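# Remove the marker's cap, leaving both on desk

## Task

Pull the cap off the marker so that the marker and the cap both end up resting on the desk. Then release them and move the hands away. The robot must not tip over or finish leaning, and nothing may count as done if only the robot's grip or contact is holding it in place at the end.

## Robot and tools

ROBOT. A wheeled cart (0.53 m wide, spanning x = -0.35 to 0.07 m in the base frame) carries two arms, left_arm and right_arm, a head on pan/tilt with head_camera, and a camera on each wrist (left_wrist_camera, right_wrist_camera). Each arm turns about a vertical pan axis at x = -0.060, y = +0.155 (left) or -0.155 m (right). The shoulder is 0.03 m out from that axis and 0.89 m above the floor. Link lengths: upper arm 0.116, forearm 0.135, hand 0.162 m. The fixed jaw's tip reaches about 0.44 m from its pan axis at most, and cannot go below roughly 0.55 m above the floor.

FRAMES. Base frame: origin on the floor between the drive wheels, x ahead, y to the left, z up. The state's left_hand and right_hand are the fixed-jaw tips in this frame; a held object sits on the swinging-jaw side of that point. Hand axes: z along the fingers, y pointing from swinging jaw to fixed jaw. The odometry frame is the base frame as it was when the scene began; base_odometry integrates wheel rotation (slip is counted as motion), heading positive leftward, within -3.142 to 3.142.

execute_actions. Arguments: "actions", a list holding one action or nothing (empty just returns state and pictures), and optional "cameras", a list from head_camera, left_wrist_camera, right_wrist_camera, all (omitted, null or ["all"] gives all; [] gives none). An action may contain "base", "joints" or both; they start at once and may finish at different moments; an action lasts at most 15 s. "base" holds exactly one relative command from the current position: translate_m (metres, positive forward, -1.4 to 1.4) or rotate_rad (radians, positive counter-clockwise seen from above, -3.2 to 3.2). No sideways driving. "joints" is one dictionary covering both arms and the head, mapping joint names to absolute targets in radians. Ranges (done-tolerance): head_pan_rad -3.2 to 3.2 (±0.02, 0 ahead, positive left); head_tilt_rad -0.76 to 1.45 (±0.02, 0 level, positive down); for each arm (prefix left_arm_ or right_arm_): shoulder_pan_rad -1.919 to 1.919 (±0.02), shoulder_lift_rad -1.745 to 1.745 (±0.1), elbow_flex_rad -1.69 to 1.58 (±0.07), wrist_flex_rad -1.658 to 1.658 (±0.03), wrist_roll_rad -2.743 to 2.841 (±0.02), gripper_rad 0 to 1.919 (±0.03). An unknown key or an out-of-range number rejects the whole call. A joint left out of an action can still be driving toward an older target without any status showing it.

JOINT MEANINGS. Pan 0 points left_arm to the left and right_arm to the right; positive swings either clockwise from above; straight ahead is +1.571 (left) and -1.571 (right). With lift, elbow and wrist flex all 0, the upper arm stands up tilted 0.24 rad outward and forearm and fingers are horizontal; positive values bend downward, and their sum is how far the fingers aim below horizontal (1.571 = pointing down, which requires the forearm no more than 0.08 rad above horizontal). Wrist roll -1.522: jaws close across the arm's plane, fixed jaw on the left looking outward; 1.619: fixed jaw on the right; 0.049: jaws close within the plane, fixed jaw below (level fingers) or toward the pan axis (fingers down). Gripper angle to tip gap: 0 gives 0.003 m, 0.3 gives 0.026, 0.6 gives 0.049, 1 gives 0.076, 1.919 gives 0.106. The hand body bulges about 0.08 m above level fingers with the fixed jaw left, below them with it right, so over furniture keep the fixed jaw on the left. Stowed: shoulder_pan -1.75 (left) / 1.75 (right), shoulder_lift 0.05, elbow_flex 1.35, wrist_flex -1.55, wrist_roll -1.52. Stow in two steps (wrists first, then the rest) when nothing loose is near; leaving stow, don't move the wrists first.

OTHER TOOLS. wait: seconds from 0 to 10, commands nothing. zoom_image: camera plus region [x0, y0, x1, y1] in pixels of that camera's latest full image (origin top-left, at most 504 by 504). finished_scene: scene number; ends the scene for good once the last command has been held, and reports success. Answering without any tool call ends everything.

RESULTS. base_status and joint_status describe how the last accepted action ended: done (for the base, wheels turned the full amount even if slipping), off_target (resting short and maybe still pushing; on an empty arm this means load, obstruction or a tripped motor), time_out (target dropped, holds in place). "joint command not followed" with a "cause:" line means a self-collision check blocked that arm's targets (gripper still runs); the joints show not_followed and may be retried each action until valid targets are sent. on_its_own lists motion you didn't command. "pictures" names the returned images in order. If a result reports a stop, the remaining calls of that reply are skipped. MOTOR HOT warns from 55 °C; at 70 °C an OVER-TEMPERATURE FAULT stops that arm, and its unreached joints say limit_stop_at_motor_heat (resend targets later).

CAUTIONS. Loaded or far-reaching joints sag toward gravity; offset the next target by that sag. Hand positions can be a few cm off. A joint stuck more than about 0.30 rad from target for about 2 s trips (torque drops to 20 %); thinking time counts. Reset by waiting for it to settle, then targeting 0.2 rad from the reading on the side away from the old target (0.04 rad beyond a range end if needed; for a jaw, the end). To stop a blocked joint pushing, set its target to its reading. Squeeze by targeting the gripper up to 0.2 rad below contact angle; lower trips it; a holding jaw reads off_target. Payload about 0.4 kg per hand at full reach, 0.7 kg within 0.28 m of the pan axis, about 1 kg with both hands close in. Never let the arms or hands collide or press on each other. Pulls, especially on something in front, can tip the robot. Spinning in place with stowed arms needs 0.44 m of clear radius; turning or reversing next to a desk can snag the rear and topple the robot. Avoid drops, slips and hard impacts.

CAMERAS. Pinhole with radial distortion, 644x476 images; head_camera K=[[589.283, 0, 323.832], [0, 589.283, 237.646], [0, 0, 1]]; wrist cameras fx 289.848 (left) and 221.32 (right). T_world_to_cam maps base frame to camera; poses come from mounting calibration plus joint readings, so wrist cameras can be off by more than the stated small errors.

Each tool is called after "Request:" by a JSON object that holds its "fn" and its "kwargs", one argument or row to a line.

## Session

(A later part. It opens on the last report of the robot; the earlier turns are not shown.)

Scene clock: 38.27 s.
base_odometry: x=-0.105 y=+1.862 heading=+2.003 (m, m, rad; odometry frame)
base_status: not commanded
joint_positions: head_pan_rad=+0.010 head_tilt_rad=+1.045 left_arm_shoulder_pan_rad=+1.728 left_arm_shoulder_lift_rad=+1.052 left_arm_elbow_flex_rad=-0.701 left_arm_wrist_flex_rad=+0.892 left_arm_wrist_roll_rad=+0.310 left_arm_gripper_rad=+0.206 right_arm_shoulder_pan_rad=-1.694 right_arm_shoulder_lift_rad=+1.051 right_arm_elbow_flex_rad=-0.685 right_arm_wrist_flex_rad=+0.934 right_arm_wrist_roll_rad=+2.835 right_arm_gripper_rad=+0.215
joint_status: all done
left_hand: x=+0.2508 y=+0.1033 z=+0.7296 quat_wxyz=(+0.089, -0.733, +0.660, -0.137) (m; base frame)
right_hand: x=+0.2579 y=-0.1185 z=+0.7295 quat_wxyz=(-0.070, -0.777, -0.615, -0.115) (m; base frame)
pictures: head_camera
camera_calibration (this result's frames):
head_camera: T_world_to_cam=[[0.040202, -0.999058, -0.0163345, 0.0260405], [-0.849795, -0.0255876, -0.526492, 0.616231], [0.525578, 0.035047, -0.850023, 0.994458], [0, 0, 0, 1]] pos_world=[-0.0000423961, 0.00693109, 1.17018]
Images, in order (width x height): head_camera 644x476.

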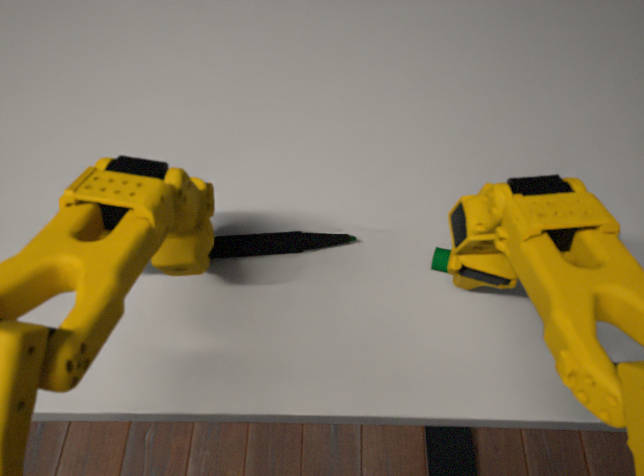

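Request:
{"fn": "execute_actions", "kwargs": {
  "actions": [
    {"joints":{"left_arm_gripper_rad":0.45,"right_arm_gripper_rad":0.45}}
  ],
  "cameras": []
}}

Request:
{"fn": "execute_actions", "kwargs": {
  "actions": [
    {"joints":{"left_arm_shoulder_lift_rad":0.6,"right_arm_shoulder_lift_rad":0.6,"left_arm_wrist_flex_rad":1.3,"right_arm_wrist_flex_rad":1.25}}
  ],
  "cameras": []
}}

Request:
{"fn": "execute_actions", "kwargs": {
  "actions": [
    {"base":{"translate_m":-0.3},"joints":{"head_tilt_rad":0.75}}
  ],
  "cameras": ["head_camera"]
}}

Scene clock: 39.20 s.
base_odometry: x=-0.105 y=+1.862 heading=+2.003 (m, m, rad; odometry frame)
base_status: not commanded
joint_positions: head_pan_rad=+0.010 head_tilt_rad=+1.045 left_arm_shoulder_pan_rad=+1.728 left_arm_shoulder_lift_rad=+1.052 left_arm_elbow_flex_rad=-0.701 left_arm_wrist_flex_rad=+0.892 left_arm_wrist_roll_rad=+0.310 left_arm_gripper_rad=+0.440 right_arm_shoulder_pan_rad=-1.691 right_arm_shoulder_lift_rad=+1.039 right_arm_elbow_flex_rad=-0.685 right_arm_wrist_flex_rad=+0.934 right_arm_wrist_roll_rad=+2.835 right_arm_gripper_rad=+0.436
joint_status: all done
left_hand: x=+0.2508 y=+0.1033 z=+0.7296 quat_wxyz=(+0.089, -0.733, +0.660, -0.137) (m; base frame)
right_hand: x=+0.2600 y=-0.1192 z=+0.7331 quat_wxyz=(-0.073, -0.778, -0.613, -0.120) (m; base frame)
pictures: none
No camera images: the call's "cameras" was empty. Leave "cameras" out to get every camera's image.

Scene clock: 40.30 s.
base_odometry: x=-0.105 y=+1.862 heading=+2.003 (m, m, rad; odometry frame)
base_status: not commanded
joint_positions: head_pan_rad=+0.010 head_tilt_rad=+1.045 left_arm_shoulder_pan_rad=+1.727 left_arm_shoulder_lift_rad=+0.664 left_arm_elbow_flex_rad=-0.701 left_arm_wrist_flex_rad=+1.292 left_arm_wrist_roll_rad=+0.310 left_arm_gripper_rad=+0.441 right_arm_shoulder_pan_rad=-1.691 right_arm_shoulder_lift_rad=+0.666 right_arm_elbow_flex_rad=-0.685 right_arm_wrist_flex_rad=+1.246 right_arm_wrist_roll_rad=+2.835 right_arm_gripper_rad=+0.440
joint_status: all done
left_hand: x=+0.2351 y=+0.1062 z=+0.8207 quat_wxyz=(+0.086, -0.734, +0.661, -0.132) (m; base frame)
right_hand: x=+0.2560 y=-0.1197 z=+0.8244 quat_wxyz=(-0.089, -0.774, -0.610, -0.146) (m; base frame)
pictures: none
No camera images: the call's "cameras" was empty. Leave "cameras" out to get every camera's image.

Scene clock: 42.63 s.
base_odometry: x=+0.021 y=+1.590 heading=+2.003 (m, m, rad; odometry frame)
base_status: done
joint_positions: head_pan_rad=+0.010 head_tilt_rad=+0.764 left_arm_shoulder_pan_rad=+1.727 left_arm_shoulder_lift_rad=+0.664 left_arm_elbow_flex_rad=-0.701 left_arm_wrist_flex_rad=+1.292 left_arm_wrist_roll_rad=+0.310 left_arm_gripper_rad=+0.441 right_arm_shoulder_pan_rad=-1.691 right_arm_shoulder_lift_rad=+0.666 right_arm_elbow_flex_rad=-0.685 right_arm_wrist_flex_rad=+1.246 right_arm_wrist_roll_rad=+2.835 right_arm_gripper_rad=+0.440
joint_status: all done
left_hand: x=+0.2351 y=+0.1062 z=+0.8207 quat_wxyz=(+0.086, -0.734, +0.661, -0.132) (m; base frame)
right_hand: x=+0.2560 y=-0.1197 z=+0.8244 quat_wxyz=(-0.089, -0.774, -0.610, -0.146) (m; base frame)
pictures: head_camera
camera_calibration (this result's frames):
head_camera: T_world_to_cam=[[0.043541, -0.999025, -0.00728713, 0.015784], [-0.670544, -0.0238161, -0.741487, 0.872115], [0.740591, 0.0371715, -0.670927, 0.798424], [0, 0, 0, 1]] pos_world=[-0.00720125, 0.00686033, 1.18246]
Images, in order (width x height): head_camera 644x476.

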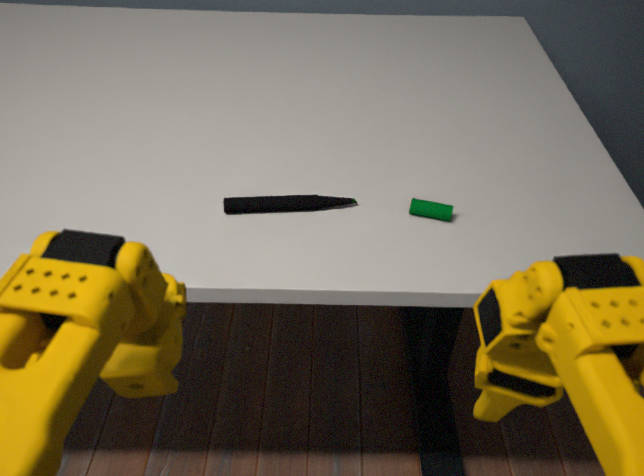

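Request:
{"fn": "finished_scene", "kwargs": {
  "scene": 1
}}

The scene is finished: the task was done.


## Next scene

The same job, from a new start.

Request:
{"fn": "execute_actions", "kwargs": {
  "actions": []
}}

Scene clock: 0.00 s.
base_odometry: x=+0.000 y=+0.000 heading=+0.000 (m, m, rad; odometry frame)
base_status: not commanded
joint_positions: head_pan_rad=-0.020 head_tilt_rad=+0.011 left_arm_shoulder_pan_rad=-1.716 left_arm_shoulder_lift_rad=+0.053 left_arm_elbow_flex_rad=+1.309 left_arm_wrist_flex_rad=-1.523 left_arm_wrist_roll_rad=-1.500 left_arm_gripper_rad=+1.920 right_arm_shoulder_pan_rad=+1.781 right_arm_shoulder_lift_rad=+0.034 right_arm_elbow_flex_rad=+1.340 right_arm_wrist_flex_rad=-1.569 right_arm_wrist_roll_rad=-1.508 right_arm_gripper_rad=+1.920
joint_status: not commanded
left_hand: x=-0.3121 y=+0.1104 z=+0.8993 quat_wxyz=(-0.047, -0.646, -0.054, +0.760) (m; base frame)
right_hand: x=-0.3073 y=-0.1102 z=+0.9051 quat_wxyz=(-0.086, +0.632, -0.062, -0.768) (m; base frame)
pictures: head_camera, left_wrist_camera, right_wrist_camera
camera_calibration (this result's frames):
head_camera: T_world_to_cam=[[0.00927777, -0.9998, 0.0177029, -0.0145899], [0.0171921, -0.0175416, -0.999698, 1.20164], [0.999809, 0.00957932, 0.0170259, 0.0187733], [0, 0, 0, 1]] pos_world=[-0.039293, 0.00631176, 1.20122]
left_wrist_camera: T_world_to_cam=[[-0.0945927, 0.995516, -0.000970511, -0.146616], [0.410935, 0.0381585, -0.910866, 0.960228], [-0.906744, -0.08656, -0.412701, 0.168362], [0, 0, 0, 1]] pos_world=[-0.255798, 0.123892, 0.94398]
right_wrist_camera: T_world_to_cam=[[0.237013, 0.970071, 0.0528001, 0.12859], [0.380237, -0.0426141, -0.923907, 0.963572], [-0.894005, 0.239055, -0.378957, 0.162295], [0, 0, 0, 1]] pos_world=[-0.25177, -0.122477, 0.944965]
Images, in order (width x height): head_camera 644x476, left_wrist_camera 644x476, right_wrist_camera 644x476.

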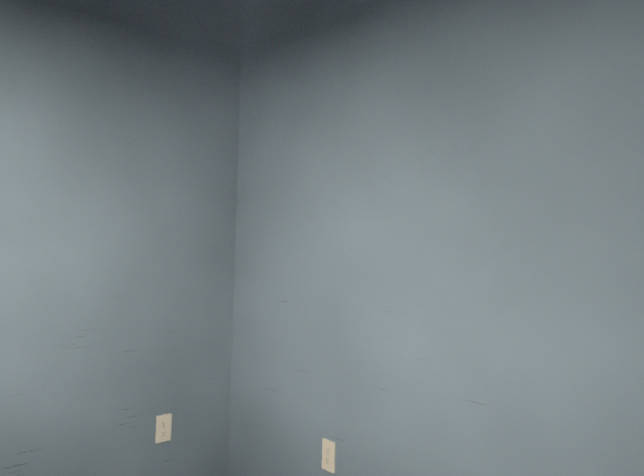

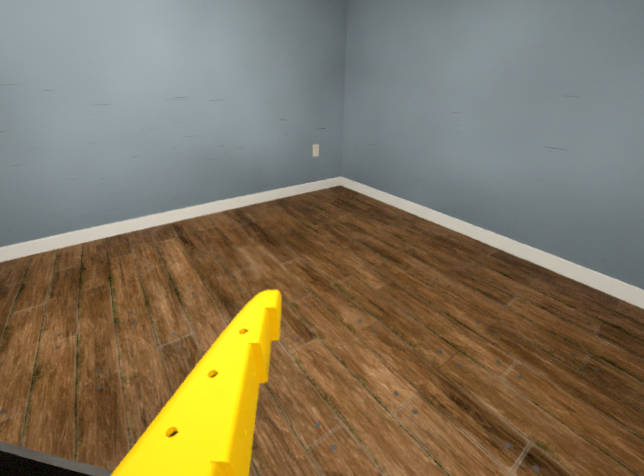

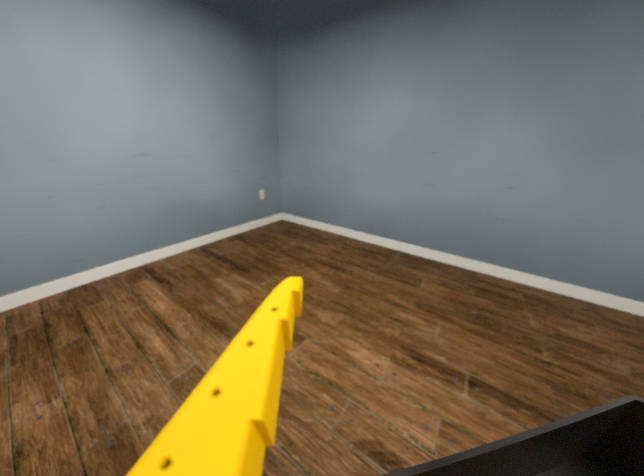

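Request:
{"fn": "execute_actions", "kwargs": {
  "actions": [
    {"joints":{"head_pan_rad":1.0,"head_tilt_rad":0.45}}
  ],
  "cameras": ["head_camera"]
}}

Scene clock: 1.57 s.
base_odometry: x=+0.000 y=+0.000 heading=+0.000 (m, m, rad; odometry frame)
base_status: not commanded
joint_positions: head_pan_rad=+0.990 head_tilt_rad=+0.443 left_arm_shoulder_pan_rad=-1.716 left_arm_shoulder_lift_rad=+0.053 left_arm_elbow_flex_rad=+1.309 left_arm_wrist_flex_rad=-1.523 left_arm_wrist_roll_rad=-1.500 left_arm_gripper_rad=+1.920 right_arm_shoulder_pan_rad=+1.781 right_arm_shoulder_lift_rad=+0.034 right_arm_elbow_flex_rad=+1.340 right_arm_wrist_flex_rad=-1.569 right_arm_wrist_roll_rad=-1.508 right_arm_gripper_rad=+1.920
joint_status: all done
left_hand: x=-0.3121 y=+0.1104 z=+0.8993 quat_wxyz=(-0.047, -0.646, -0.054, +0.760) (m; base frame)
right_hand: x=-0.3073 y=-0.1102 z=+0.9051 quat_wxyz=(-0.086, +0.632, -0.062, -0.768) (m; base frame)
pictures: head_camera
camera_calibration (this result's frames):
head_camera: T_world_to_cam=[[0.854322, -0.519731, 0.00370324, 0.0412407], [-0.206561, -0.346062, -0.915191, 1.09385], [0.476934, 0.781103, -0.403004, 0.477653], [0, 0, 0, 1]] pos_world=[-0.037094, 0.0268794, 1.19343]
Images, in order (width x height): head_camera 644x476.

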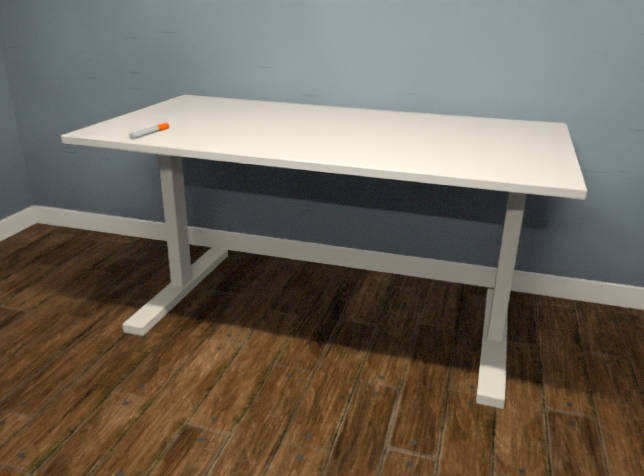

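Request:
{"fn": "execute_actions", "kwargs": {
  "actions": [
    {"base":{"rotate_rad":1.585},"joints":{"head_pan_rad":0.1,"head_tilt_rad":0.65,"left_arm_shoulder_pan_rad":1.571,"right_arm_shoulder_pan_rad":-1.571,"left_arm_shoulder_lift_rad":-0.3,"right_arm_shoulder_lift_rad":-0.3,"left_arm_elbow_flex_rad":0.3,"right_arm_elbow_flex_rad":0.3}}
  ],
  "cameras": []
}}

Request:
{"fn": "execute_actions", "kwargs": {
  "actions": [
    {"base":{"translate_m":1.4},"joints":{"left_arm_wrist_flex_rad":1.5,"right_arm_wrist_flex_rad":1.5,"left_arm_wrist_roll_rad":1.62,"right_arm_wrist_roll_rad":2.84,"left_arm_gripper_rad":0.6,"right_arm_gripper_rad":0.6}}
  ],
  "cameras": []
}}

Request:
{"fn": "execute_actions", "kwargs": {
  "actions": [
    {"base":{"rotate_rad":-0.885}}
  ],
  "cameras": ["head_camera"]
}}

Scene clock: 5.20 s.
base_odometry: x=-0.001 y=+0.000 heading=+1.584 (m, m, rad; odometry frame)
base_status: done
joint_positions: head_pan_rad=+0.110 head_tilt_rad=+0.644 left_arm_shoulder_pan_rad=+1.564 left_arm_shoulder_lift_rad=-0.266 left_arm_elbow_flex_rad=+0.335 left_arm_wrist_flex_rad=-1.523 left_arm_wrist_roll_rad=-1.500 left_arm_gripper_rad=+1.920 right_arm_shoulder_pan_rad=-1.565 right_arm_shoulder_lift_rad=-0.262 right_arm_elbow_flex_rad=+0.332 right_arm_wrist_flex_rad=-1.569 right_arm_wrist_roll_rad=-1.508 right_arm_gripper_rad=+1.920
joint_status: all done
left_hand: x=+0.1218 y=+0.1640 z=+1.1653 quat_wxyz=(+0.998, -0.001, +0.058, -0.007) (m; base frame)
right_hand: x=+0.1150 y=-0.1483 z=+1.1658 quat_wxyz=(+0.999, +0.000, +0.036, -0.010) (m; base frame)
pictures: none
No camera images: the call's "cameras" was empty. Leave "cameras" out to get every camera's image.

Scene clock: 13.03 s.
base_odometry: x=-0.019 y=+1.400 heading=+1.581 (m, m, rad; odometry frame)
base_status: done
joint_positions: head_pan_rad=+0.110 head_tilt_rad=+0.644 left_arm_shoulder_pan_rad=+1.564 left_arm_shoulder_lift_rad=-0.269 left_arm_elbow_flex_rad=+0.332 left_arm_wrist_flex_rad=+1.489 left_arm_wrist_roll_rad=+1.609 left_arm_gripper_rad=+0.608 right_arm_shoulder_pan_rad=-1.565 right_arm_shoulder_lift_rad=-0.265 right_arm_elbow_flex_rad=+0.331 right_arm_wrist_flex_rad=+1.494 right_arm_wrist_roll_rad=+2.835 right_arm_gripper_rad=+0.610
joint_status: all done
left_hand: x=+0.1058 y=+0.1481 z=+0.8462 quat_wxyz=(+0.000, -1.000, +0.002, -0.010) (m; base frame)
right_hand: x=+0.1122 y=-0.1587 z=+0.8459 quat_wxyz=(-0.003, -0.823, -0.568, -0.005) (m; base frame)
pictures: none
No camera images: the call's "cameras" was empty. Leave "cameras" out to get every camera's image.

Scene clock: 14.83 s.
base_odometry: x=-0.019 y=+1.399 heading=+0.697 (m, m, rad; odometry frame)
base_status: done
joint_positions: head_pan_rad=+0.110 head_tilt_rad=+0.644 left_arm_shoulder_pan_rad=+1.565 left_arm_shoulder_lift_rad=-0.269 left_arm_elbow_flex_rad=+0.332 left_arm_wrist_flex_rad=+1.490 left_arm_wrist_roll_rad=+1.609 left_arm_gripper_rad=+0.608 right_arm_shoulder_pan_rad=-1.565 right_arm_shoulder_lift_rad=-0.265 right_arm_elbow_flex_rad=+0.331 right_arm_wrist_flex_rad=+1.494 right_arm_wrist_roll_rad=+2.835 right_arm_gripper_rad=+0.610
joint_status: not commanded
left_hand: x=+0.1055 y=+0.1478 z=+0.8462 quat_wxyz=(+0.000, -1.000, +0.003, -0.009) (m; base frame)
right_hand: x=+0.1122 y=-0.1587 z=+0.8459 quat_wxyz=(-0.003, -0.823, -0.568, -0.005) (m; base frame)
pictures: head_camera
camera_calibration (this result's frames):
head_camera: T_world_to_cam=[[0.143712, -0.989614, -0.00320598, 0.0157946], [-0.57183, -0.0803964, -0.816423, 0.963006], [0.807687, 0.119163, -0.577445, 0.693979], [0, 0, 0, 1]] pos_world=[-0.0121121, 0.010356, 1.18701]
Images, in order (width x height): head_camera 644x476.

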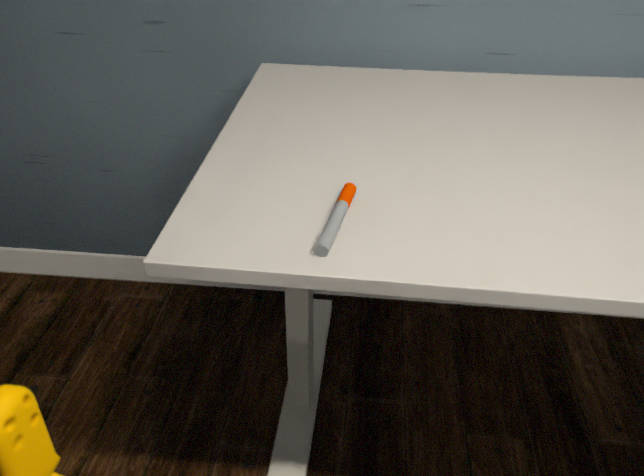

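Request:
{"fn": "execute_actions", "kwargs": {
  "actions": [
    {"base":{"translate_m":0.43},"joints":{"head_pan_rad":0,"head_tilt_rad":1.05,"left_arm_shoulder_pan_rad":1.89,"right_arm_shoulder_pan_rad":-1.7,"left_arm_shoulder_lift_rad":0.68,"right_arm_shoulder_lift_rad":0.68,"left_arm_elbow_flex_rad":-0.53,"right_arm_elbow_flex_rad":-0.72,"left_arm_wrist_flex_rad":1.21,"right_arm_wrist_flex_rad":1.2,"left_arm_wrist_roll_rad":1.83}}
  ],
  "cameras": ["head_camera","left_wrist_camera"]
}}

Scene clock: 18.20 s.
base_odometry: x=+0.312 y=+1.674 heading=+0.695 (m, m, rad; odometry frame)
base_status: done
joint_positions: head_pan_rad=+0.010 head_tilt_rad=+1.045 left_arm_shoulder_pan_rad=+1.883 left_arm_shoulder_lift_rad=+0.694 left_arm_elbow_flex_rad=-0.497 left_arm_wrist_flex_rad=+1.220 left_arm_wrist_roll_rad=+1.819 left_arm_gripper_rad=+0.608 right_arm_shoulder_pan_rad=-1.694 right_arm_shoulder_lift_rad=+0.695 right_arm_elbow_flex_rad=-0.685 right_arm_wrist_flex_rad=+1.207 right_arm_wrist_roll_rad=+2.835 right_arm_gripper_rad=+0.610
joint_status: all done
left_hand: x=+0.2074 y=+0.0604 z=+0.7828 quat_wxyz=(-0.019, -0.995, +0.056, -0.074) (m; base frame)
right_hand: x=+0.2594 y=-0.1183 z=+0.8184 quat_wxyz=(-0.091, -0.772, -0.611, -0.150) (m; base frame)
pictures: head_camera, left_wrist_camera
camera_calibration (this result's frames):
head_camera: T_world_to_cam=[[0.0403135, -0.999054, -0.0163324, 0.0260434], [-0.849756, -0.0256811, -0.52655, 0.6163], [0.525633, 0.0351057, -0.849987, 0.994419], [0, 0, 0, 1]] pos_world=[-0.0000444767, 0.00693626, 1.17018]
left_wrist_camera: T_world_to_cam=[[0.121505, 0.992366, 0.0211027, -0.109745], [0.733489, -0.104092, 0.671683, -0.654583], [0.668752, -0.0661343, -0.740538, 0.51569], [0, 0, 0, 1]] pos_world=[0.148596, 0.0748756, 0.823876]
Images, in order (width x height): head_camera 644x476, left_wrist_camera 644x476.

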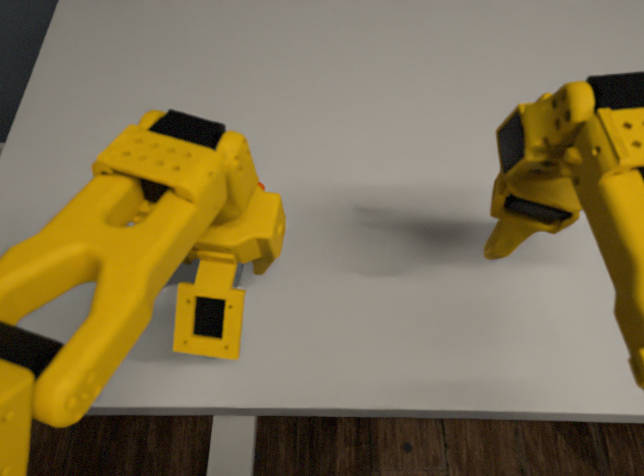

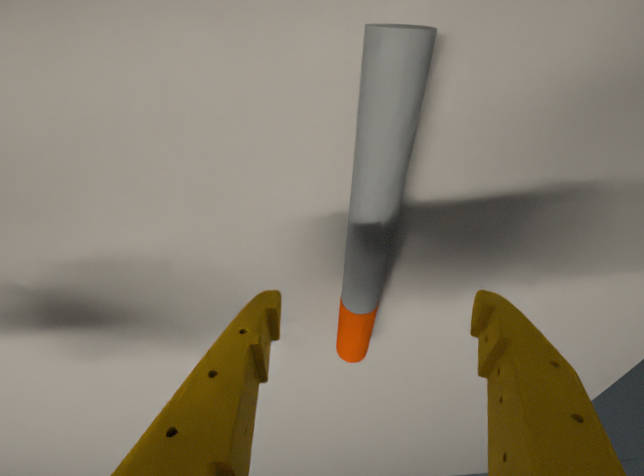

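Request:
{"fn": "execute_actions", "kwargs": {
  "actions": [
    {"joints":{"left_arm_shoulder_pan_rad":1.84,"left_arm_shoulder_lift_rad":0.715,"left_arm_elbow_flex_rad":-0.135,"left_arm_wrist_flex_rad":0.843,"left_arm_wrist_roll_rad":1.77,"left_arm_gripper_rad":0.5}}
  ],
  "cameras": ["left_wrist_camera"]
}}

Scene clock: 19.43 s.
base_odometry: x=+0.312 y=+1.674 heading=+0.695 (m, m, rad; odometry frame)
base_status: not commanded
joint_positions: head_pan_rad=+0.010 head_tilt_rad=+1.045 left_arm_shoulder_pan_rad=+1.846 left_arm_shoulder_lift_rad=+0.728 left_arm_elbow_flex_rad=-0.132 left_arm_wrist_flex_rad=+0.853 left_arm_wrist_roll_rad=+1.781 left_arm_gripper_rad=+0.508 right_arm_shoulder_pan_rad=-1.694 right_arm_shoulder_lift_rad=+0.695 right_arm_elbow_flex_rad=-0.685 right_arm_wrist_flex_rad=+1.207 right_arm_wrist_roll_rad=+2.835 right_arm_gripper_rad=+0.610
joint_status: all done
left_hand: x=+0.1896 y=+0.0762 z=+0.7287 quat_wxyz=(-0.013, -0.997, +0.057, -0.059) (m; base frame)
right_hand: x=+0.2594 y=-0.1183 z=+0.8184 quat_wxyz=(-0.091, -0.772, -0.611, -0.150) (m; base frame)
pictures: left_wrist_camera
camera_calibration (this result's frames):
left_wrist_camera: T_world_to_cam=[[0.12345, 0.991843, 0.0317367, -0.130202], [0.752708, -0.114431, 0.648333, -0.589388], [0.646676, -0.0561484, -0.760695, 0.506712], [0, 0, 0, 1]] pos_world=[0.132032, 0.0901462, 0.771705]
Images, in order (width x height): left_wrist_camera 644x476.

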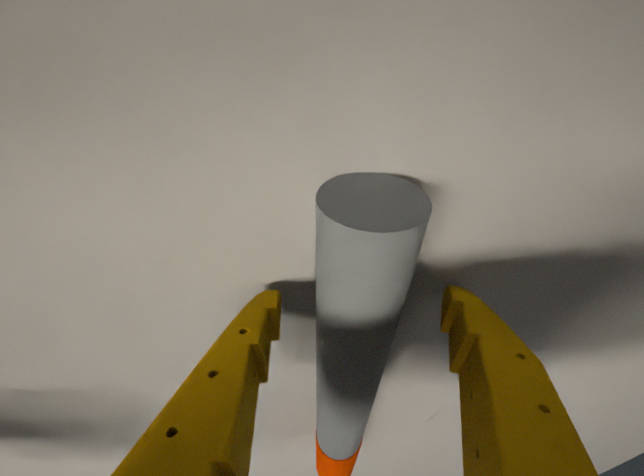

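Request:
{"fn": "execute_actions", "kwargs": {
  "actions": [
    {"joints":{"left_arm_gripper_rad":0.0}}
  ],
  "cameras": []
}}

Request:
{"fn": "execute_actions", "kwargs": {
  "actions": [
    {"joints":{"left_arm_shoulder_pan_rad":1.919,"left_arm_shoulder_lift_rad":0.85,"left_arm_elbow_flex_rad":-0.66,"left_arm_wrist_flex_rad":1.03,"left_arm_wrist_roll_rad":0.30}}
  ],
  "cameras": []
}}

Request:
{"fn": "execute_actions", "kwargs": {
  "actions": [
    {"joints":{"left_arm_shoulder_lift_rad":1.03,"left_arm_elbow_flex_rad":-0.72,"left_arm_wrist_flex_rad":0.885,"right_arm_shoulder_pan_rad":-1.88,"right_arm_shoulder_lift_rad":0.8,"right_arm_elbow_flex_rad":-0.68,"right_arm_wrist_flex_rad":1.11}}
  ]
}}

Scene clock: 20.37 s.
base_odometry: x=+0.312 y=+1.674 heading=+0.695 (m, m, rad; odometry frame)
base_status: not commanded
joint_positions: head_pan_rad=+0.010 head_tilt_rad=+1.045 left_arm_shoulder_pan_rad=+1.842 left_arm_shoulder_lift_rad=+0.728 left_arm_elbow_flex_rad=-0.132 left_arm_wrist_flex_rad=+0.853 left_arm_wrist_roll_rad=+1.781 left_arm_gripper_rad=+0.205 right_arm_shoulder_pan_rad=-1.694 right_arm_shoulder_lift_rad=+0.695 right_arm_elbow_flex_rad=-0.685 right_arm_wrist_flex_rad=+1.207 right_arm_wrist_roll_rad=+2.835 right_arm_gripper_rad=+0.610
joint_status: left_arm_gripper_rad off_target (ended at +0.205, target +0.000)
left_hand: x=+0.1899 y=+0.0774 z=+0.7287 quat_wxyz=(-0.013, -0.997, +0.055, -0.059) (m; base frame)
right_hand: x=+0.2594 y=-0.1183 z=+0.8184 quat_wxyz=(-0.091, -0.772, -0.611, -0.150) (m; base frame)
pictures: none
No camera images: the call's "cameras" was empty. Leave "cameras" out to get every camera's image.

Scene clock: 22.27 s.
base_odometry: x=+0.312 y=+1.674 heading=+0.695 (m, m, rad; odometry frame)
base_status: not commanded
joint_positions: head_pan_rad=+0.010 head_tilt_rad=+1.045 left_arm_shoulder_pan_rad=+1.912 left_arm_shoulder_lift_rad=+0.869 left_arm_elbow_flex_rad=-0.622 left_arm_wrist_flex_rad=+1.021 left_arm_wrist_roll_rad=+0.310 left_arm_gripper_rad=+0.205 right_arm_shoulder_pan_rad=-1.694 right_arm_shoulder_lift_rad=+0.695 right_arm_elbow_flex_rad=-0.685 right_arm_wrist_flex_rad=+1.207 right_arm_wrist_roll_rad=+2.835 right_arm_gripper_rad=+0.610
joint_status: all done
left_hand: x=+0.2287 y=+0.0498 z=+0.7619 quat_wxyz=(+0.070, -0.670, +0.726, -0.134) (m; base frame)
right_hand: x=+0.2594 y=-0.1183 z=+0.8184 quat_wxyz=(-0.091, -0.772, -0.611, -0.150) (m; base frame)
pictures: none
No camera images: the call's "cameras" was empty. Leave "cameras" out to get every camera's image.

Scene clock: 23.10 s.
base_odometry: x=+0.312 y=+1.674 heading=+0.695 (m, m, rad; odometry frame)
base_status: not commanded
joint_positions: head_pan_rad=+0.010 head_tilt_rad=+1.045 left_arm_shoulder_pan_rad=+1.912 left_arm_shoulder_lift_rad=+1.043 left_arm_elbow_flex_rad=-0.688 left_arm_wrist_flex_rad=+0.899 left_arm_wrist_roll_rad=+0.310 left_arm_gripper_rad=+0.205 right_arm_shoulder_pan_rad=-1.875 right_arm_shoulder_lift_rad=+0.818 right_arm_elbow_flex_rad=-0.674 right_arm_wrist_flex_rad=+1.118 right_arm_wrist_roll_rad=+2.835 right_arm_gripper_rad=+0.610
joint_status: all done
left_hand: x=+0.2341 y=+0.0479 z=+0.7298 quat_wxyz=(+0.074, -0.670, +0.726, -0.140) (m; base frame)
right_hand: x=+0.2479 y=-0.0613 z=+0.7858 quat_wxyz=(-0.068, -0.716, -0.680, -0.138) (m; base frame)
pictures: head_camera, left_wrist_camera, right_wrist_camera
camera_calibration (this result's frames):
head_camera: T_world_to_cam=[[0.0403002, -0.999054, -0.0163325, 0.0260429], [-0.849759, -0.0256699, -0.526546, 0.616295], [0.525629, 0.0350986, -0.84999, 0.994422], [0, 0, 0, 1]] pos_world=[-0.0000442897, 0.00693564, 1.17018]
left_wrist_camera: T_world_to_cam=[[0.934142, -0.0733372, 0.349285, -0.478085], [-0.277026, -0.766025, 0.580054, -0.304703], [0.225021, -0.638614, -0.735893, 0.58564], [0, 0, 0, 1]] pos_world=[0.230407, 0.105526, 0.7747]
right_wrist_camera: T_world_to_cam=[[-0.96222, 0.0200563, -0.271533, 0.449843], [-0.155221, 0.77894, 0.607585, -0.37603], [0.223694, 0.626778, -0.746398, 0.637126], [0, 0, 0, 1]] pos_world=[0.231959, -0.115454, 0.826168]
Images, in order (width x height): head_camera 644x476, left_wrist_camera 644x476, right_wrist_camera 644x476.

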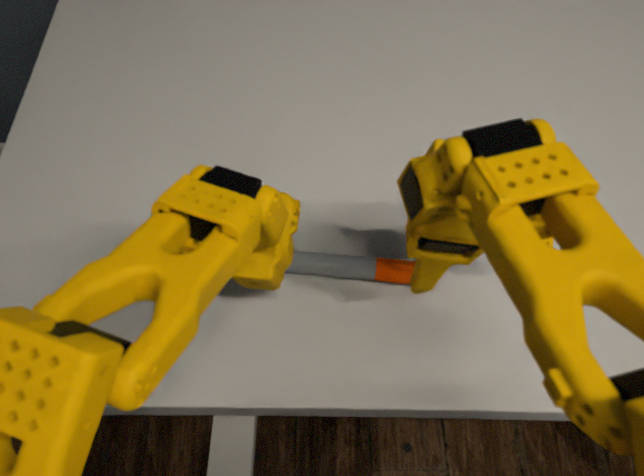

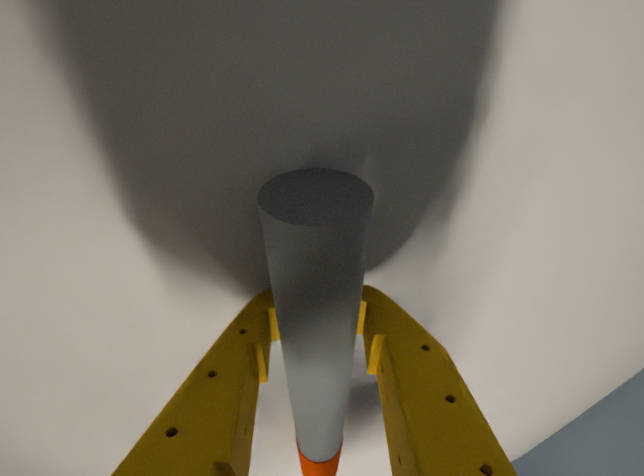

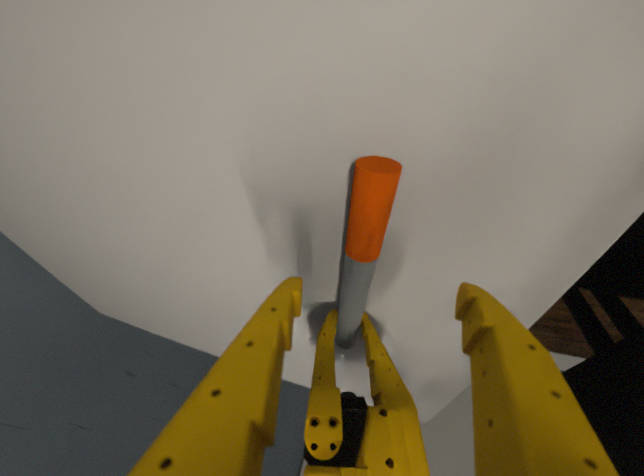

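Request:
{"fn": "execute_actions", "kwargs": {
  "actions": [
    {"joints":{"right_arm_shoulder_pan_rad":-1.9,"right_arm_shoulder_lift_rad":1.02,"right_arm_elbow_flex_rad":-0.70,"right_arm_wrist_flex_rad":0.915,"right_arm_gripper_rad":0.45}}
  ],
  "cameras": ["right_wrist_camera"]
}}

Scene clock: 24.13 s.
base_odometry: x=+0.312 y=+1.674 heading=+0.695 (m, m, rad; odometry frame)
base_status: not commanded
joint_positions: head_pan_rad=+0.010 head_tilt_rad=+1.045 left_arm_shoulder_pan_rad=+1.912 left_arm_shoulder_lift_rad=+1.043 left_arm_elbow_flex_rad=-0.688 left_arm_wrist_flex_rad=+0.899 left_arm_wrist_roll_rad=+0.310 left_arm_gripper_rad=+0.205 right_arm_shoulder_pan_rad=-1.882 right_arm_shoulder_lift_rad=+1.029 right_arm_elbow_flex_rad=-0.674 right_arm_wrist_flex_rad=+0.925 right_arm_wrist_roll_rad=+2.835 right_arm_gripper_rad=+0.461
joint_status: all done
joint sent to its limit — the command would take right_arm_shoulder_pan_rad past its lower limit, so that joint was sent only as far as its limit.
left_hand: x=+0.2341 y=+0.0479 z=+0.7298 quat_wxyz=(+0.074, -0.670, +0.726, -0.140) (m; base frame)
right_hand: x=+0.2480 y=-0.0587 z=+0.7343 quat_wxyz=(-0.063, -0.715, -0.684, -0.130) (m; base frame)
pictures: right_wrist_camera
camera_calibration (this result's frames):
right_wrist_camera: T_world_to_cam=[[-0.966956, 0.0111911, -0.254697, 0.424212], [-0.150559, 0.78115, 0.605919, -0.34661], [0.205738, 0.624244, -0.753652, 0.606696], [0, 0, 0, 1]] pos_world=[0.233189, -0.11272, 0.775301]
Images, in order (width x height): right_wrist_camera 644x476.

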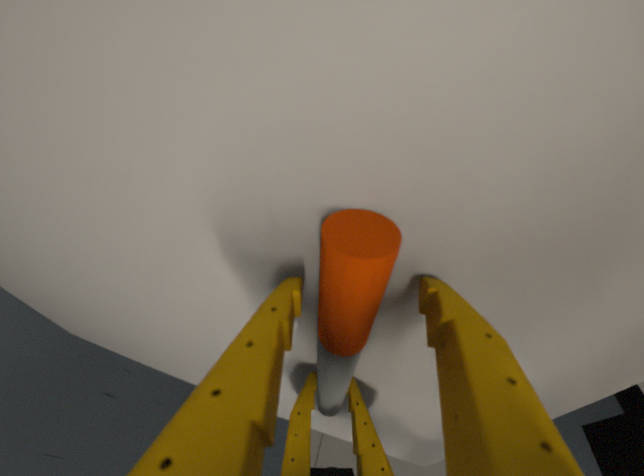

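Request:
{"fn": "execute_actions", "kwargs": {
  "actions": [
    {"joints":{"right_arm_shoulder_lift_rad":1.045,"right_arm_wrist_flex_rad":0.95,"right_arm_gripper_rad":0.015}}
  ],
  "cameras": []
}}

Request:
{"fn": "execute_actions", "kwargs": {
  "actions": [
    {"joints":{"left_arm_shoulder_pan_rad":1.72,"right_arm_shoulder_pan_rad":-1.685,"left_arm_shoulder_lift_rad":1.0,"right_arm_shoulder_lift_rad":1.0}}
  ],
  "cameras": ["head_camera"]
}}

Scene clock: 24.97 s.
base_odometry: x=+0.312 y=+1.674 heading=+0.695 (m, m, rad; odometry frame)
base_status: not commanded
joint_positions: head_pan_rad=+0.010 head_tilt_rad=+1.045 left_arm_shoulder_pan_rad=+1.912 left_arm_shoulder_lift_rad=+1.044 left_arm_elbow_flex_rad=-0.688 left_arm_wrist_flex_rad=+0.898 left_arm_wrist_roll_rad=+0.310 left_arm_gripper_rad=+0.205 right_arm_shoulder_pan_rad=-1.887 right_arm_shoulder_lift_rad=+1.049 right_arm_elbow_flex_rad=-0.682 right_arm_wrist_flex_rad=+0.946 right_arm_wrist_roll_rad=+2.835 right_arm_gripper_rad=+0.216
joint_status: right_arm_gripper_rad off_target (ended at +0.216, target +0.015); the others done
left_hand: x=+0.2341 y=+0.0480 z=+0.7294 quat_wxyz=(+0.074, -0.670, +0.726, -0.140) (m; base frame)
right_hand: x=+0.2428 y=-0.0588 z=+0.7288 quat_wxyz=(-0.056, -0.715, -0.687, -0.115) (m; base frame)
pictures: none
No camera images: the call's "cameras" was empty. Leave "cameras" out to get every camera's image.

Scene clock: 25.80 s.
base_odometry: x=+0.312 y=+1.674 heading=+0.695 (m, m, rad; odometry frame)
base_status: not commanded
joint_positions: head_pan_rad=+0.010 head_tilt_rad=+1.045 left_arm_shoulder_pan_rad=+1.725 left_arm_shoulder_lift_rad=+1.044 left_arm_elbow_flex_rad=-0.690 left_arm_wrist_flex_rad=+0.896 left_arm_wrist_roll_rad=+0.310 left_arm_gripper_rad=+0.205 right_arm_shoulder_pan_rad=-1.695 right_arm_shoulder_lift_rad=+1.049 right_arm_elbow_flex_rad=-0.683 right_arm_wrist_flex_rad=+0.946 right_arm_wrist_roll_rad=+2.835 right_arm_gripper_rad=+0.216
joint_status: all done
left_hand: x=+0.2494 y=+0.1044 z=+0.7297 quat_wxyz=(+0.087, -0.734, +0.660, -0.134) (m; base frame)
right_hand: x=+0.2559 y=-0.1182 z=+0.7291 quat_wxyz=(-0.067, -0.777, -0.616, -0.110) (m; base frame)
pictures: head_camera
camera_calibration (this result's frames):
head_camera: T_world_to_cam=[[0.0402918, -0.999054, -0.0163327, 0.0260427], [-0.849762, -0.0256629, -0.526542, 0.61629], [0.525625, 0.0350942, -0.849992, 0.994425], [0, 0, 0, 1]] pos_world=[-0.0000441326, 0.00693525, 1.17018]
Images, in order (width x height): head_camera 644x476.

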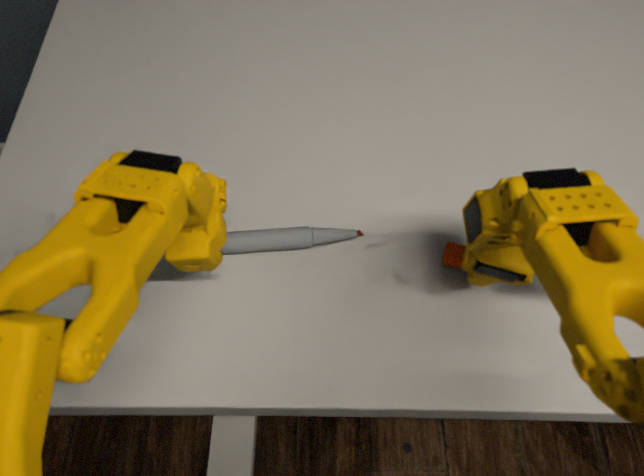

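Request:
{"fn": "execute_actions", "kwargs": {
  "actions": [
    {"joints":{"left_arm_gripper_rad":0.45,"right_arm_gripper_rad":0.45}}
  ],
  "cameras": []
}}

Request:
{"fn": "execute_actions", "kwargs": {
  "actions": [
    {"joints":{"left_arm_shoulder_lift_rad":0.6,"right_arm_shoulder_lift_rad":0.6,"left_arm_wrist_flex_rad":1.3,"right_arm_wrist_flex_rad":1.25}}
  ],
  "cameras": []
}}

Request:
{"fn": "execute_actions", "kwargs": {
  "actions": [
    {"base":{"translate_m":-0.25},"joints":{"head_tilt_rad":0.75}}
  ],
  "cameras": ["head_camera"]
}}

Scene clock: 26.67 s.
base_odometry: x=+0.312 y=+1.674 heading=+0.695 (m, m, rad; odometry frame)
base_status: not commanded
joint_positions: head_pan_rad=+0.010 head_tilt_rad=+1.045 left_arm_shoulder_pan_rad=+1.725 left_arm_shoulder_lift_rad=+1.044 left_arm_elbow_flex_rad=-0.690 left_arm_wrist_flex_rad=+0.896 left_arm_wrist_roll_rad=+0.310 left_arm_gripper_rad=+0.441 right_arm_shoulder_pan_rad=-1.689 right_arm_shoulder_lift_rad=+1.039 right_arm_elbow_flex_rad=-0.686 right_arm_wrist_flex_rad=+0.946 right_arm_wrist_roll_rad=+2.835 right_arm_gripper_rad=+0.436
joint_status: all done
left_hand: x=+0.2494 y=+0.1044 z=+0.7297 quat_wxyz=(+0.087, -0.734, +0.660, -0.134) (m; base frame)
right_hand: x=+0.2585 y=-0.1199 z=+0.7327 quat_wxyz=(-0.071, -0.779, -0.613, -0.116) (m; base frame)
pictures: none
No camera images: the call's "cameras" was empty. Leave "cameras" out to get every camera's image.

Scene clock: 27.77 s.
base_odometry: x=+0.312 y=+1.674 heading=+0.695 (m, m, rad; odometry frame)
base_status: not commanded
joint_positions: head_pan_rad=+0.010 head_tilt_rad=+1.045 left_arm_shoulder_pan_rad=+1.725 left_arm_shoulder_lift_rad=+0.661 left_arm_elbow_flex_rad=-0.690 left_arm_wrist_flex_rad=+1.291 left_arm_wrist_roll_rad=+0.310 left_arm_gripper_rad=+0.442 right_arm_shoulder_pan_rad=-1.689 right_arm_shoulder_lift_rad=+0.667 right_arm_elbow_flex_rad=-0.686 right_arm_wrist_flex_rad=+1.247 right_arm_wrist_roll_rad=+2.835 right_arm_gripper_rad=+0.440
joint_status: all done
left_hand: x=+0.2340 y=+0.1068 z=+0.8196 quat_wxyz=(+0.084, -0.735, +0.660, -0.129) (m; base frame)
right_hand: x=+0.2559 y=-0.1202 z=+0.8242 quat_wxyz=(-0.089, -0.774, -0.609, -0.146) (m; base frame)
pictures: none
No camera images: the call's "cameras" was empty. Leave "cameras" out to get every camera's image.

Scene clock: 29.93 s.
base_odometry: x=+0.119 y=+1.514 heading=+0.695 (m, m, rad; odometry frame)
base_status: done
joint_positions: head_pan_rad=+0.010 head_tilt_rad=+0.764 left_arm_shoulder_pan_rad=+1.725 left_arm_shoulder_lift_rad=+0.661 left_arm_elbow_flex_rad=-0.690 left_arm_wrist_flex_rad=+1.292 left_arm_wrist_roll_rad=+0.310 left_arm_gripper_rad=+0.442 right_arm_shoulder_pan_rad=-1.689 right_arm_shoulder_lift_rad=+0.667 right_arm_elbow_flex_rad=-0.686 right_arm_wrist_flex_rad=+1.247 right_arm_wrist_roll_rad=+2.835 right_arm_gripper_rad=+0.440
joint_status: all done
left_hand: x=+0.2338 y=+0.1069 z=+0.8196 quat_wxyz=(+0.084, -0.735, +0.660, -0.128) (m; base frame)
right_hand: x=+0.2559 y=-0.1202 z=+0.8242 quat_wxyz=(-0.089, -0.774, -0.609, -0.146) (m; base frame)
pictures: head_camera
camera_calibration (this result's frames):
head_camera: T_world_to_cam=[[0.0436277, -0.999021, -0.00728723, 0.0157881], [-0.670544, -0.0238743, -0.741485, 0.872113], [0.740586, 0.0372357, -0.670929, 0.798426], [0, 0, 0, 1]] pos_world=[-0.00720175, 0.00686379, 1.18246]
Images, in order (width x height): head_camera 644x476.

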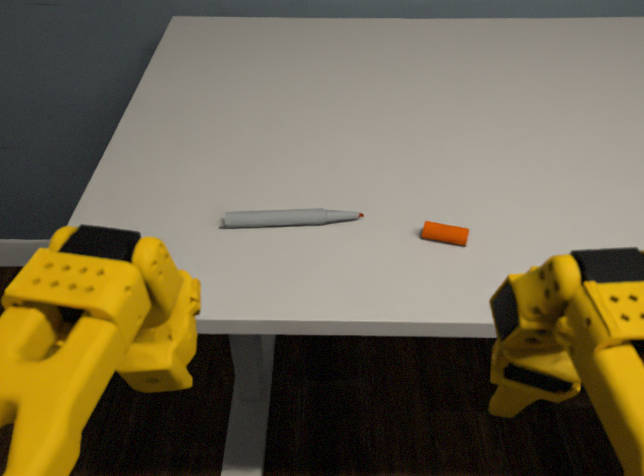

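Request:
{"fn": "finished_scene", "kwargs": {
  "scene": 2
}}

The scene is finished: the task was done.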